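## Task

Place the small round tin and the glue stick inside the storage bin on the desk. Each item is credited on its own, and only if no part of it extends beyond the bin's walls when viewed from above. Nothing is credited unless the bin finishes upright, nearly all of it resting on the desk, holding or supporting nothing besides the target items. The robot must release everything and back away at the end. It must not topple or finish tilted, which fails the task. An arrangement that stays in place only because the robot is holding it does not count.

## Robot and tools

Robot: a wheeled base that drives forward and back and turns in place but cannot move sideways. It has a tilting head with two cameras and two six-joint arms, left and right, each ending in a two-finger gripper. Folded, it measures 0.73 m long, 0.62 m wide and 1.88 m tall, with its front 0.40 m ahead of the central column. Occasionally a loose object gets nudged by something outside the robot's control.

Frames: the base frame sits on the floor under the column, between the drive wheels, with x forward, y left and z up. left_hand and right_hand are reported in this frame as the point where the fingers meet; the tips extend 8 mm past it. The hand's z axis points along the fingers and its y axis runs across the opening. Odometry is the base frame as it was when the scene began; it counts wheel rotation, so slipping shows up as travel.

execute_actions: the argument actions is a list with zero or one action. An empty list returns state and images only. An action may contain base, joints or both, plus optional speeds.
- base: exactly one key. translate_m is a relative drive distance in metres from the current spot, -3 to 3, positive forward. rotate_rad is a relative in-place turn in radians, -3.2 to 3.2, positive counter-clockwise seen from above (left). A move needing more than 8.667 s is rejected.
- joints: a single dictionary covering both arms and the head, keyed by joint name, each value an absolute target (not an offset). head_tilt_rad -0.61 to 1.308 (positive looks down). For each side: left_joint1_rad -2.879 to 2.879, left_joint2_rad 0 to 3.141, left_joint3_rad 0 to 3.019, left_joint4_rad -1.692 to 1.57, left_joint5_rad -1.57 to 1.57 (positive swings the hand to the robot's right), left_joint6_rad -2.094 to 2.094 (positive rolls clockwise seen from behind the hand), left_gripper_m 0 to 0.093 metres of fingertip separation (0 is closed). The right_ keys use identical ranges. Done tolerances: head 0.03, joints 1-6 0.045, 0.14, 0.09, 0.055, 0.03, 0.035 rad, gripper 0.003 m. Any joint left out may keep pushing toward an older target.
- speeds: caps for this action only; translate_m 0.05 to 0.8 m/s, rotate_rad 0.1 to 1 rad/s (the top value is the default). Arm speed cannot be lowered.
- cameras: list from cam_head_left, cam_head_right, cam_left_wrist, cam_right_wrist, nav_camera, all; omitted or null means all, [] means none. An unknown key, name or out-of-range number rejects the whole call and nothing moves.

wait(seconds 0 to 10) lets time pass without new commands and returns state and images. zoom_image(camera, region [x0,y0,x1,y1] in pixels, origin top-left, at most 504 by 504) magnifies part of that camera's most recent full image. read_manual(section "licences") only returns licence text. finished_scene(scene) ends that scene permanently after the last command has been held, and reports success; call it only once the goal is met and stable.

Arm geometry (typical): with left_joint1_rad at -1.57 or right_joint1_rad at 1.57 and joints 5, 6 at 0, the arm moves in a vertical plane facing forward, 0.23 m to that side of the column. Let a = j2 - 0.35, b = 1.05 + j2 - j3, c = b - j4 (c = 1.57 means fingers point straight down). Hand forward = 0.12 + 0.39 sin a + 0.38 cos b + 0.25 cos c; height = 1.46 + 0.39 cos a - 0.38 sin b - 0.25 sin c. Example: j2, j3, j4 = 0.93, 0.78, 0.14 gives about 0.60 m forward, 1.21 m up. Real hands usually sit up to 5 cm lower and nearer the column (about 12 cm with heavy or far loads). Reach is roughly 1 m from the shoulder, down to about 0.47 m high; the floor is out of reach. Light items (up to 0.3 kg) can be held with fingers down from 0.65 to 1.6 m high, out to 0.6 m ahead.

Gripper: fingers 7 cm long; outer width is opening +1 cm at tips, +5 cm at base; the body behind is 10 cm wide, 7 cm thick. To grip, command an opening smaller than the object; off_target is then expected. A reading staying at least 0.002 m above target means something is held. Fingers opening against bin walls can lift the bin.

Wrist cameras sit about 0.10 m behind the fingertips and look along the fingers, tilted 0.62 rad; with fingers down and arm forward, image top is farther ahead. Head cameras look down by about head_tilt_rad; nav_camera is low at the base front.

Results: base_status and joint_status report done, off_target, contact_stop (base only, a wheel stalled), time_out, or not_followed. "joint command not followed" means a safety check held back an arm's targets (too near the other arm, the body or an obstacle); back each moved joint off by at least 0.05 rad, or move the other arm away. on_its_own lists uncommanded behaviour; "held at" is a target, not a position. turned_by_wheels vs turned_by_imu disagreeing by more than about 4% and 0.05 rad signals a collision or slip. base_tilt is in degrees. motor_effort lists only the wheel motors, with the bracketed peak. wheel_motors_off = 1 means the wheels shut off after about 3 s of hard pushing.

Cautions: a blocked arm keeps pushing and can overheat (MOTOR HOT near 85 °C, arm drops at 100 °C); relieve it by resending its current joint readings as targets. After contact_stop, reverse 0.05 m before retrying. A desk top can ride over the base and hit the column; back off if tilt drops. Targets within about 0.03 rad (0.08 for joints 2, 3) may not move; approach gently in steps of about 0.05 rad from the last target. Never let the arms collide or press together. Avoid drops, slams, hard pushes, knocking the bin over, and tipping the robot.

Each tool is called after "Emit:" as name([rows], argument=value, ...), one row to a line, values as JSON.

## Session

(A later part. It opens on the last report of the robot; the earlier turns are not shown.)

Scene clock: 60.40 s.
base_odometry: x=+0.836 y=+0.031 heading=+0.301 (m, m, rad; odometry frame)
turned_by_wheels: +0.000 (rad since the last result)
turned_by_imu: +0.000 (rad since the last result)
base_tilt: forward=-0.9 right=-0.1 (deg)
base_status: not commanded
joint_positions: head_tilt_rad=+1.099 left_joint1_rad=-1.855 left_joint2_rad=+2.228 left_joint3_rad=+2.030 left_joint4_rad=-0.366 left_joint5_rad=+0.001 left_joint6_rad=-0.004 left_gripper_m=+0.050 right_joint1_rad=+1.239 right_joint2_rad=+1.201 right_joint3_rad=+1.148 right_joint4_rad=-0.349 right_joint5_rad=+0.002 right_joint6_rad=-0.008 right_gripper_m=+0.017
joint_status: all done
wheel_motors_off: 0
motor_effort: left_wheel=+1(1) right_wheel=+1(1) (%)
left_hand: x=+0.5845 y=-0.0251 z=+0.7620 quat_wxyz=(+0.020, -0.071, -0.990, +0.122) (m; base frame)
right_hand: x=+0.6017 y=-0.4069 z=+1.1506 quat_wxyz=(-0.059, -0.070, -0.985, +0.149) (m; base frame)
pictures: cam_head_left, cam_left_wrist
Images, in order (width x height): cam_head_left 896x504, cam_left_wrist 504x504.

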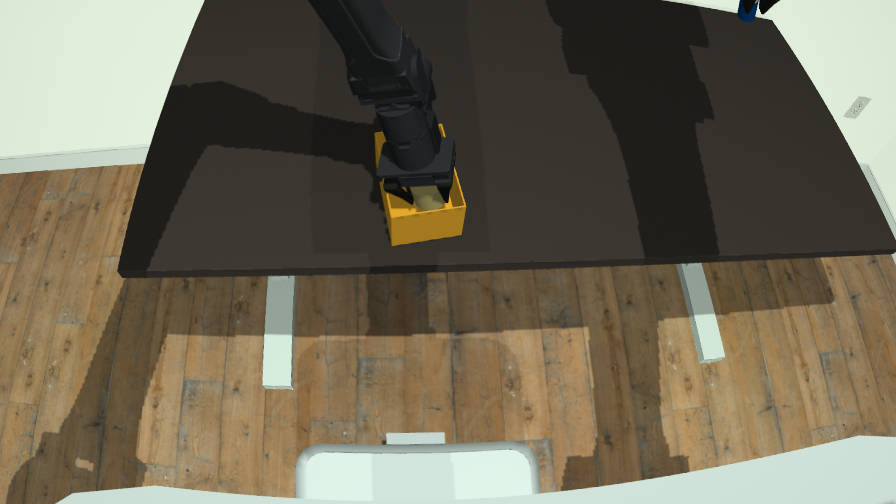

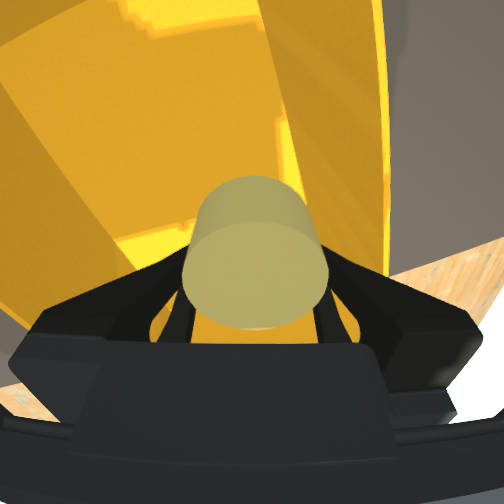

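Emit:
execute_actions([
  {"joints":{"left_gripper_m":0.06}},
], cameras=[])

Emit:
execute_actions([
  {"joints":{"left_joint2_rad":1.9,"left_joint3_rad":1.75,"left_joint4_rad":-0.37}},
], cameras=[])

Emit:
execute_actions([
  {"joints":{"left_joint1_rad":-1.3,"left_joint2_rad":1.22,"left_joint3_rad":1.1,"left_joint4_rad":-0.36,"right_joint1_rad":1.84,"right_joint2_rad":1.6,"right_joint3_rad":1.3,"right_joint4_rad":-0.25}},
], cameras=["cam_head_left","cam_right_wrist"])

Scene clock: 61.07 s.
base_odometry: x=+0.836 y=+0.031 heading=+0.301 (m, m, rad; odometry frame)
turned_by_wheels: +0.000 (rad since the last result)
turned_by_imu: +0.000 (rad since the last result)
base_tilt: forward=-0.9 right=-0.1 (deg)
base_status: not commanded
joint_positions: head_tilt_rad=+1.099 left_joint1_rad=-1.855 left_joint2_rad=+2.228 left_joint3_rad=+2.030 left_joint4_rad=-0.366 left_joint5_rad=+0.001 left_joint6_rad=-0.004 left_gripper_m=+0.060 right_joint1_rad=+1.239 right_joint2_rad=+1.201 right_joint3_rad=+1.148 right_joint4_rad=-0.349 right_joint5_rad=+0.002 right_joint6_rad=-0.008 right_gripper_m=+0.017
joint_status: all done
wheel_motors_off: 0
motor_effort: left_wheel=+1(0) right_wheel=+0(1) (%)
left_hand: x=+0.5845 y=-0.0251 z=+0.7620 quat_wxyz=(+0.020, -0.071, -0.990, +0.122) (m; base frame)
right_hand: x=+0.6017 y=-0.4069 z=+1.1506 quat_wxyz=(-0.059, -0.070, -0.985, +0.149) (m; base frame)
pictures: none
No camera images: the call's "cameras" was empty. Leave "cameras" out to get every camera's image.

Scene clock: 62.33 s.
base_odometry: x=+0.836 y=+0.031 heading=+0.301 (m, m, rad; odometry frame)
turned_by_wheels: +0.000 (rad since the last result)
turned_by_imu: +0.000 (rad since the last result)
base_tilt: forward=-0.9 right=+0.0 (deg)
base_status: not commanded
joint_positions: head_tilt_rad=+1.099 left_joint1_rad=-1.855 left_joint2_rad=+1.877 left_joint3_rad=+1.750 left_joint4_rad=-0.366 left_joint5_rad=+0.001 left_joint6_rad=-0.004 left_gripper_m=+0.060 right_joint1_rad=+1.239 right_joint2_rad=+1.201 right_joint3_rad=+1.148 right_joint4_rad=-0.349 right_joint5_rad=+0.002 right_joint6_rad=-0.008 right_gripper_m=+0.017
joint_status: all done
wheel_motors_off: 0
motor_effort: left_wheel=+1(1) right_wheel=-1(1) (%)
left_hand: x=+0.6475 y=+0.0010 z=+0.9014 quat_wxyz=(-0.015, -0.067, -0.990, +0.124) (m; base frame)
right_hand: x=+0.6017 y=-0.4069 z=+1.1506 quat_wxyz=(-0.059, -0.070, -0.985, +0.149) (m; base frame)
pictures: none
No camera images: the call's "cameras" was empty. Leave "cameras" out to get every camera's image.

Scene clock: 63.77 s.
base_odometry: x=+0.836 y=+0.031 heading=+0.302 (m, m, rad; odometry frame)
turned_by_wheels: +0.000 (rad since the last result)
turned_by_imu: +0.001 (rad since the last result)
base_tilt: forward=-0.9 right=-0.1 (deg)
base_status: not commanded
joint_positions: head_tilt_rad=+1.099 left_joint1_rad=-1.286 left_joint2_rad=+1.200 left_joint3_rad=+1.099 left_joint4_rad=-0.365 left_joint5_rad=-0.003 left_joint6_rad=-0.004 left_gripper_m=+0.060 right_joint1_rad=+1.846 right_joint2_rad=+1.603 right_joint3_rad=+1.289 right_joint4_rad=-0.252 right_joint5_rad=-0.001 right_joint6_rad=-0.008 right_gripper_m=+0.017
joint_status: all done
wheel_motors_off: 0
motor_effort: left_wheel=+2(7) right_wheel=-3(9) (%)
left_hand: x=+0.5741 y=+0.3790 z=+1.1345 quat_wxyz=(-0.029, +0.070, -0.989, -0.126) (m; base frame)
right_hand: x=+0.5462 y=-0.0425 z=+0.9776 quat_wxyz=(+0.021, +0.075, -0.990, -0.118) (m; base frame)
pictures: cam_head_left, cam_right_wrist
Images, in order (width x height): cam_head_left 896x504, cam_right_wrist 504x504.

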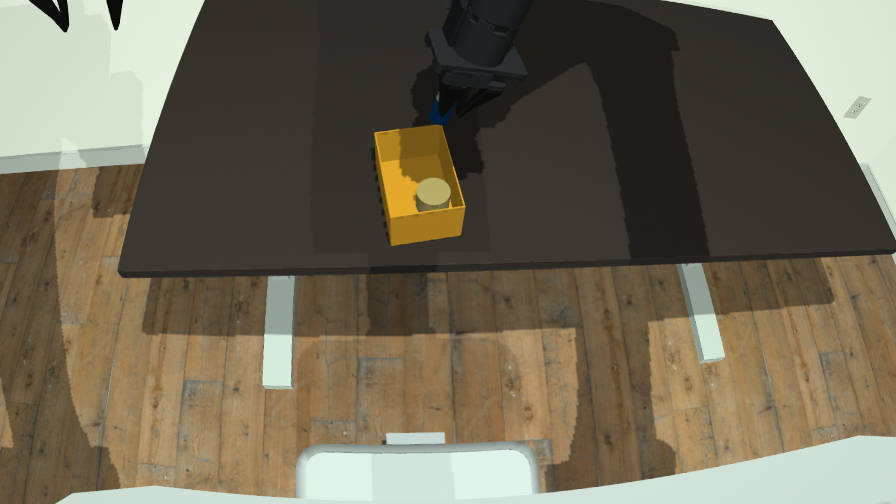

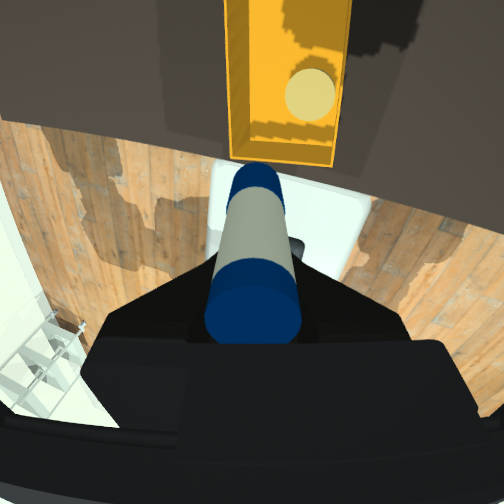

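Emit:
execute_actions([
  {"joints":{"right_joint2_rad":1.9,"right_joint3_rad":1.78,"right_joint4_rad":-0.38}},
], cameras=["cam_head_left","cam_right_wrist"])

Scene clock: 65.23 s.
base_odometry: x=+0.836 y=+0.031 heading=+0.302 (m, m, rad; odometry frame)
turned_by_wheels: +0.000 (rad since the last result)
turned_by_imu: +0.001 (rad since the last result)
base_tilt: forward=-1.1 right=-0.1 (deg)
base_status: not commanded
joint_positions: head_tilt_rad=+1.099 left_joint1_rad=-1.286 left_joint2_rad=+1.200 left_joint3_rad=+1.099 left_joint4_rad=-0.365 left_joint5_rad=-0.003 left_joint6_rad=-0.004 left_gripper_m=+0.060 right_joint1_rad=+1.846 right_joint2_rad=+1.899 right_joint3_rad=+1.761 right_joint4_rad=-0.367 right_joint5_rad=-0.001 right_joint6_rad=-0.008 right_gripper_m=+0.017
joint_status: all done
wheel_motors_off: 0
motor_effort: left_wheel=+2(3) right_wheel=-3(2) (%)
left_hand: x=+0.5741 y=+0.3790 z=+1.1345 quat_wxyz=(-0.029, +0.070, -0.989, -0.126) (m; base frame)
right_hand: x=+0.6415 y=-0.0075 z=+0.8893 quat_wxyz=(-0.010, +0.072, -0.990, -0.120) (m; base frame)
pictures: cam_head_left, cam_right_wrist
Images, in order (width x height): cam_head_left 896x504, cam_right_wrist 504x504.

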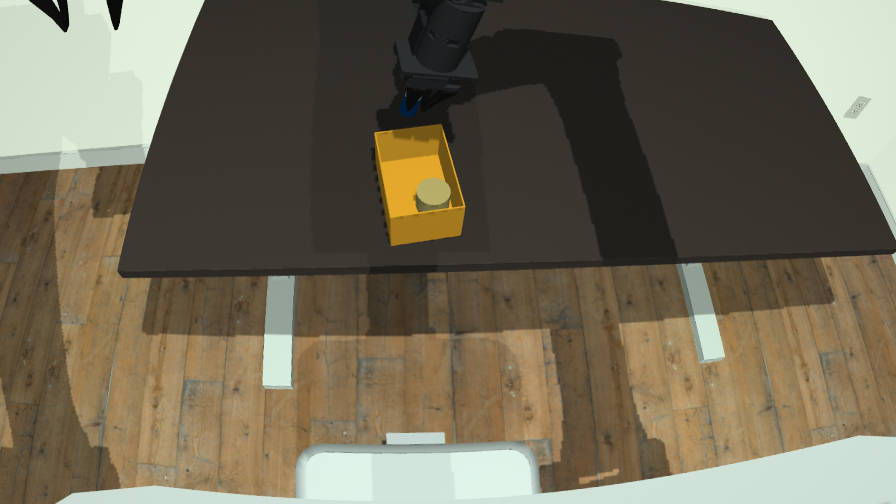

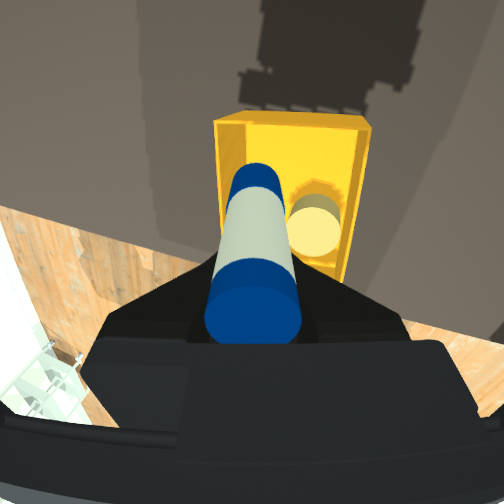

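Emit:
execute_actions([
  {"joints":{"right_joint1_rad":1.8,"right_joint2_rad":2.03,"right_joint3_rad":1.88,"right_joint4_rad":-0.37}},
], cameras=["cam_head_left","cam_right_wrist"])

Scene clock: 66.33 s.
base_odometry: x=+0.836 y=+0.031 heading=+0.302 (m, m, rad; odometry frame)
turned_by_wheels: +0.000 (rad since the last result)
turned_by_imu: +0.000 (rad since the last result)
base_tilt: forward=-1.0 right=-0.2 (deg)
base_status: not commanded
joint_positions: head_tilt_rad=+1.099 left_joint1_rad=-1.286 left_joint2_rad=+1.200 left_joint3_rad=+1.099 left_joint4_rad=-0.365 left_joint5_rad=-0.003 left_joint6_rad=-0.004 left_gripper_m=+0.060 right_joint1_rad=+1.800 right_joint2_rad=+2.041 right_joint3_rad=+1.872 right_joint4_rad=-0.367 right_joint5_rad=-0.001 right_joint6_rad=-0.008 right_gripper_m=+0.017
joint_status: all done
wheel_motors_off: 0
motor_effort: left_wheel=+2(2) right_wheel=-2(2) (%)
left_hand: x=+0.5741 y=+0.3790 z=+1.1345 quat_wxyz=(-0.029, +0.070, -0.989, -0.126) (m; base frame)
right_hand: x=+0.6246 y=-0.0340 z=+0.8237 quat_wxyz=(+0.005, +0.062, -0.993, -0.099) (m; base frame)
pictures: cam_head_left, cam_right_wrist
Images, in order (width x height): cam_head_left 896x504, cam_right_wrist 504x504.

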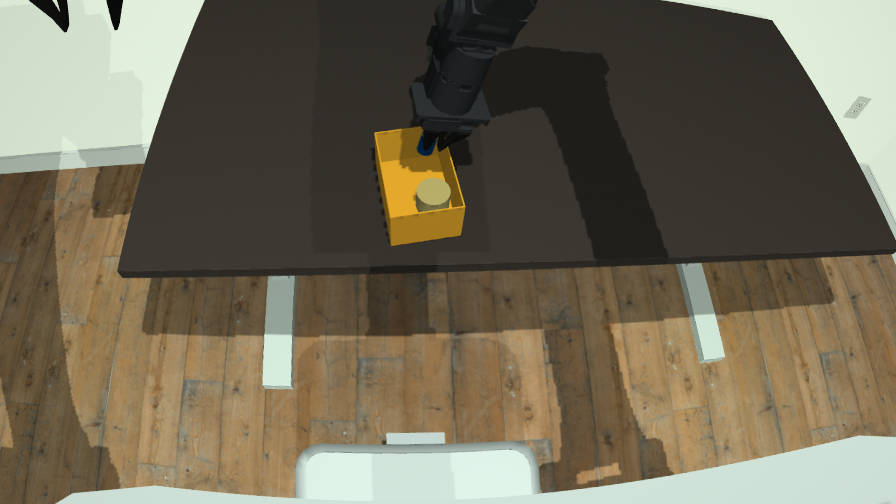

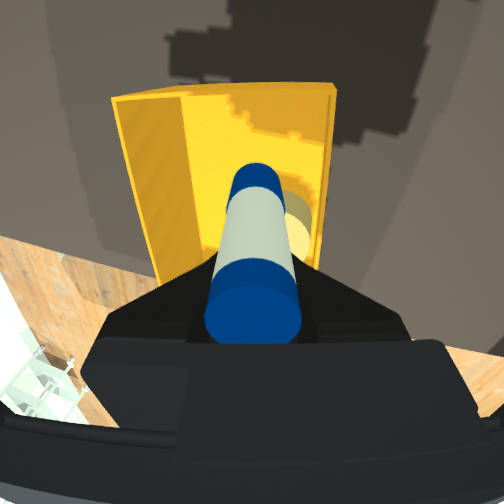

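Emit:
execute_actions([
  {"base":{"translate_m":0.02},"joints":{"right_joint1_rad":1.825}},
], cameras=[])

Emit:
execute_actions([
  {"joints":{"right_joint2_rad":2.12,"right_joint3_rad":1.98}},
], cameras=["cam_head_left","cam_right_wrist"])

Scene clock: 67.53 s.
base_odometry: x=+0.855 y=+0.037 heading=+0.302 (m, m, rad; odometry frame)
turned_by_wheels: +0.000 (rad since the last result)
turned_by_imu: +0.001 (rad since the last result)
base_tilt: forward=-1.0 right=-0.1 (deg)
base_status: done
joint_positions: head_tilt_rad=+1.100 left_joint1_rad=-1.287 left_joint2_rad=+1.204 left_joint3_rad=+1.096 left_joint4_rad=-0.365 left_joint5_rad=-0.003 left_joint6_rad=-0.004 left_gripper_m=+0.060 right_joint1_rad=+1.814 right_joint2_rad=+2.038 right_joint3_rad=+1.872 right_joint4_rad=-0.367 right_joint5_rad=-0.001 right_joint6_rad=-0.008 right_gripper_m=+0.017
joint_status: all done
wheel_motors_off: 0
motor_effort: left_wheel=+0(34) right_wheel=+0(42) (%)
left_hand: x=+0.5709 y=+0.3784 z=+1.1320 quat_wxyz=(-0.026, +0.070, -0.989, -0.125) (m; base frame)
right_hand: x=+0.6252 y=-0.0225 z=+0.8277 quat_wxyz=(+0.004, +0.065, -0.992, -0.105) (m; base frame)
pictures: none
No camera images: the call's "cameras" was empty. Leave "cameras" out to get every camera's image.

Scene clock: 68.33 s.
base_odometry: x=+0.855 y=+0.037 heading=+0.302 (m, m, rad; odometry frame)
turned_by_wheels: +0.000 (rad since the last result)
turned_by_imu: +0.000 (rad since the last result)
base_tilt: forward=-0.9 right=-0.1 (deg)
base_status: not commanded
joint_positions: head_tilt_rad=+1.100 left_joint1_rad=-1.287 left_joint2_rad=+1.204 left_joint3_rad=+1.096 left_joint4_rad=-0.365 left_joint5_rad=-0.003 left_joint6_rad=-0.004 left_gripper_m=+0.060 right_joint1_rad=+1.814 right_joint2_rad=+2.118 right_joint3_rad=+1.961 right_joint4_rad=-0.367 right_joint5_rad=-0.001 right_joint6_rad=-0.008 right_gripper_m=+0.017
joint_status: all done
wheel_motors_off: 0
motor_effort: left_wheel=+0(0) right_wheel=+0(1) (%)
left_hand: x=+0.5709 y=+0.3784 z=+1.1320 quat_wxyz=(-0.026, +0.070, -0.989, -0.125) (m; base frame)
right_hand: x=+0.6249 y=-0.0163 z=+0.7989 quat_wxyz=(+0.000, +0.065, -0.992, -0.106) (m; base frame)
pictures: cam_head_left, cam_right_wrist
Images, in order (width x height): cam_head_left 896x504, cam_right_wrist 504x504.

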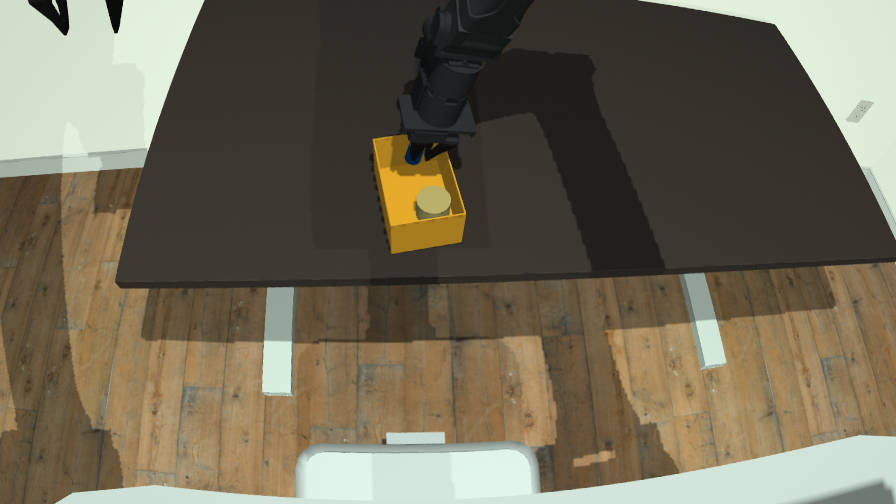

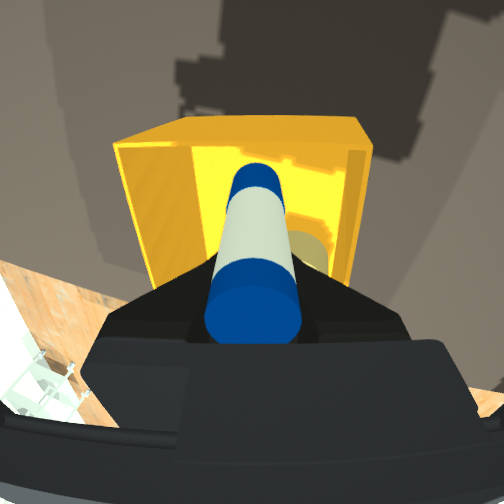

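Emit:
execute_actions([
  {"joints":{"right_joint2_rad":2.22,"right_joint3_rad":2.07}},
], cameras=["cam_head_left"])

Emit:
execute_actions([
  {"joints":{"right_gripper_m":0.04}},
], cameras=[])

Emit:
execute_actions([
  {"joints":{"right_joint2_rad":1.75,"right_joint3_rad":1.65,"right_joint4_rad":-0.37}},
], cameras=[])

Emit:
execute_actions([
  {"base":{"translate_m":-0.3},"joints":{"right_joint1_rad":1.4,"right_joint2_rad":1.22,"right_joint3_rad":1.1,"head_tilt_rad":0.9}},
], cameras=["cam_head_left","cam_head_right"])

Scene clock: 69.40 s.
base_odometry: x=+0.855 y=+0.037 heading=+0.302 (m, m, rad; odometry frame)
turned_by_wheels: +0.000 (rad since the last result)
turned_by_imu: +0.000 (rad since the last result)
base_tilt: forward=-1.0 right=-0.1 (deg)
base_status: not commanded
joint_positions: head_tilt_rad=+1.100 left_joint1_rad=-1.287 left_joint2_rad=+1.204 left_joint3_rad=+1.096 left_joint4_rad=-0.365 left_joint5_rad=-0.003 left_joint6_rad=-0.004 left_gripper_m=+0.060 right_joint1_rad=+1.814 right_joint2_rad=+2.225 right_joint3_rad=+2.056 right_joint4_rad=-0.367 right_joint5_rad=-0.001 right_joint6_rad=-0.008 right_gripper_m=+0.017
joint_status: all done
wheel_motors_off: 0
motor_effort: left_wheel=+0(0) right_wheel=+1(1) (%)
left_hand: x=+0.5709 y=+0.3784 z=+1.1320 quat_wxyz=(-0.026, +0.070, -0.989, -0.125) (m; base frame)
right_hand: x=+0.6075 y=-0.0098 z=+0.7585 quat_wxyz=(+0.005, +0.065, -0.992, -0.105) (m; base frame)
pictures: cam_head_left
Images, in order (width x height): cam_head_left 896x504.

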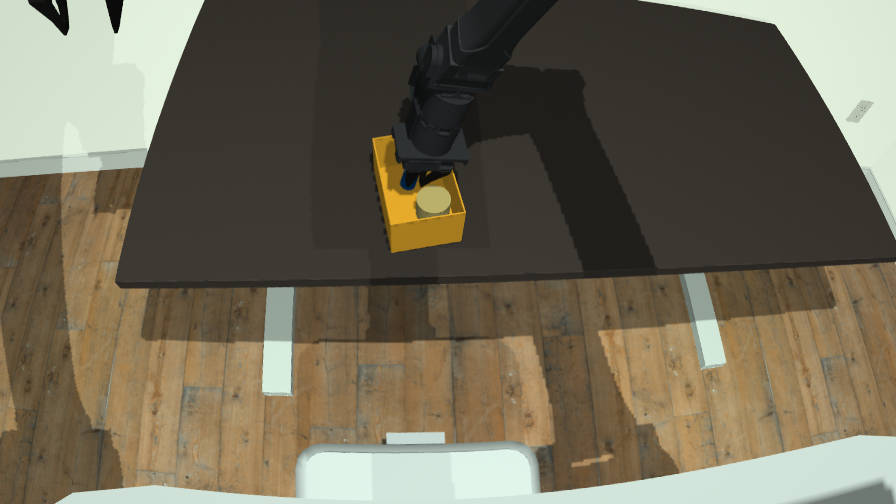

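Scene clock: 69.93 s.
base_odometry: x=+0.855 y=+0.037 heading=+0.302 (m, m, rad; odometry frame)
turned_by_wheels: +0.000 (rad since the last result)
turned_by_imu: +0.000 (rad since the last result)
base_tilt: forward=-0.9 right=-0.1 (deg)
base_status: not commanded
joint_positions: head_tilt_rad=+1.100 left_joint1_rad=-1.287 left_joint2_rad=+1.204 left_joint3_rad=+1.096 left_joint4_rad=-0.365 left_joint5_rad=-0.003 left_joint6_rad=-0.004 left_gripper_m=+0.060 right_joint1_rad=+1.814 right_joint2_rad=+2.225 right_joint3_rad=+2.056 right_joint4_rad=-0.367 right_joint5_rad=-0.001 right_joint6_rad=-0.008 right_gripper_m=+0.040
joint_status: all done
wheel_motors_off: 0
motor_effort: left_wheel=+0(0) right_wheel=+0(1) (%)
left_hand: x=+0.5709 y=+0.3784 z=+1.1320 quat_wxyz=(-0.026, +0.070, -0.989, -0.125) (m; base frame)
right_hand: x=+0.6075 y=-0.0098 z=+0.7585 quat_wxyz=(+0.005, +0.065, -0.992, -0.105) (m; base frame)
pictures: none
No camera images: the call's "cameras" was empty. Leave "cameras" out to get every camera's image.

Scene clock: 71.43 s.
base_odometry: x=+0.855 y=+0.037 heading=+0.302 (m, m, rad; odometry frame)
turned_by_wheels: +0.000 (rad since the last result)
turned_by_imu: +0.001 (rad since the last result)
base_tilt: forward=-0.9 right=-0.1 (deg)
base_status: not commanded
joint_positions: head_tilt_rad=+1.100 left_joint1_rad=-1.287 left_joint2_rad=+1.204 left_joint3_rad=+1.096 left_joint4_rad=-0.365 left_joint5_rad=-0.003 left_joint6_rad=-0.004 left_gripper_m=+0.060 right_joint1_rad=+1.814 right_joint2_rad=+1.748 right_joint3_rad=+1.656 right_joint4_rad=-0.367 right_joint5_rad=-0.001 right_joint6_rad=-0.008 right_gripper_m=+0.040
joint_status: all done
wheel_motors_off: 0
motor_effort: left_wheel=-1(0) right_wheel=+0(0) (%)
left_hand: x=+0.5709 y=+0.3784 z=+1.1320 quat_wxyz=(-0.026, +0.070, -0.989, -0.125) (m; base frame)
right_hand: x=+0.6678 y=-0.0430 z=+0.9478 quat_wxyz=(-0.033, +0.061, -0.992, -0.107) (m; base frame)
pictures: none
No camera images: the call's "cameras" was empty. Leave "cameras" out to get every camera's image.

Scene clock: 73.50 s.
base_odometry: x=+0.569 y=-0.052 heading=+0.302 (m, m, rad; odometry frame)
turned_by_wheels: +0.000 (rad since the last result)
turned_by_imu: +0.001 (rad since the last result)
base_tilt: forward=-1.0 right=+0.0 (deg)
base_status: done
joint_positions: head_tilt_rad=+0.914 left_joint1_rad=-1.287 left_joint2_rad=+1.205 left_joint3_rad=+1.093 left_joint4_rad=-0.365 left_joint5_rad=-0.003 left_joint6_rad=-0.004 left_gripper_m=+0.060 right_joint1_rad=+1.393 right_joint2_rad=+1.214 right_joint3_rad=+1.104 right_joint4_rad=-0.367 right_joint5_rad=+0.002 right_joint6_rad=-0.007 right_gripper_m=+0.040
joint_status: all done
wheel_motors_off: 0
motor_effort: left_wheel=-3(57) right_wheel=-3(62) (%)
left_hand: x=+0.5687 y=+0.3784 z=+1.1309 quat_wxyz=(-0.024, +0.070, -0.989, -0.125) (m; base frame)
right_hand: x=+0.5779 y=-0.3232 z=+1.1172 quat_wxyz=(-0.023, -0.039, -0.996, +0.079) (m; base frame)
pictures: cam_head_left, cam_head_right
Images, in order (width x height): cam_head_left 896x504, cam_head_right 896x504.

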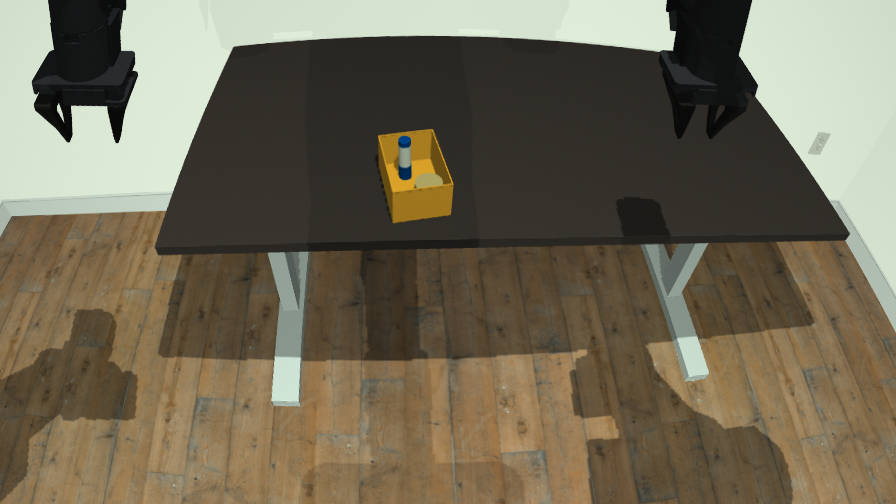

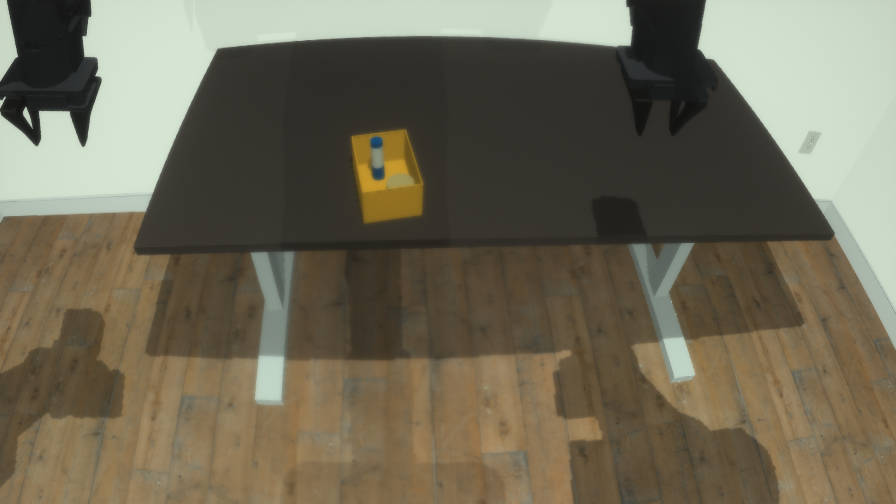

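Emit:
finished_scene(scene=1)

The scene is finished: the task was done.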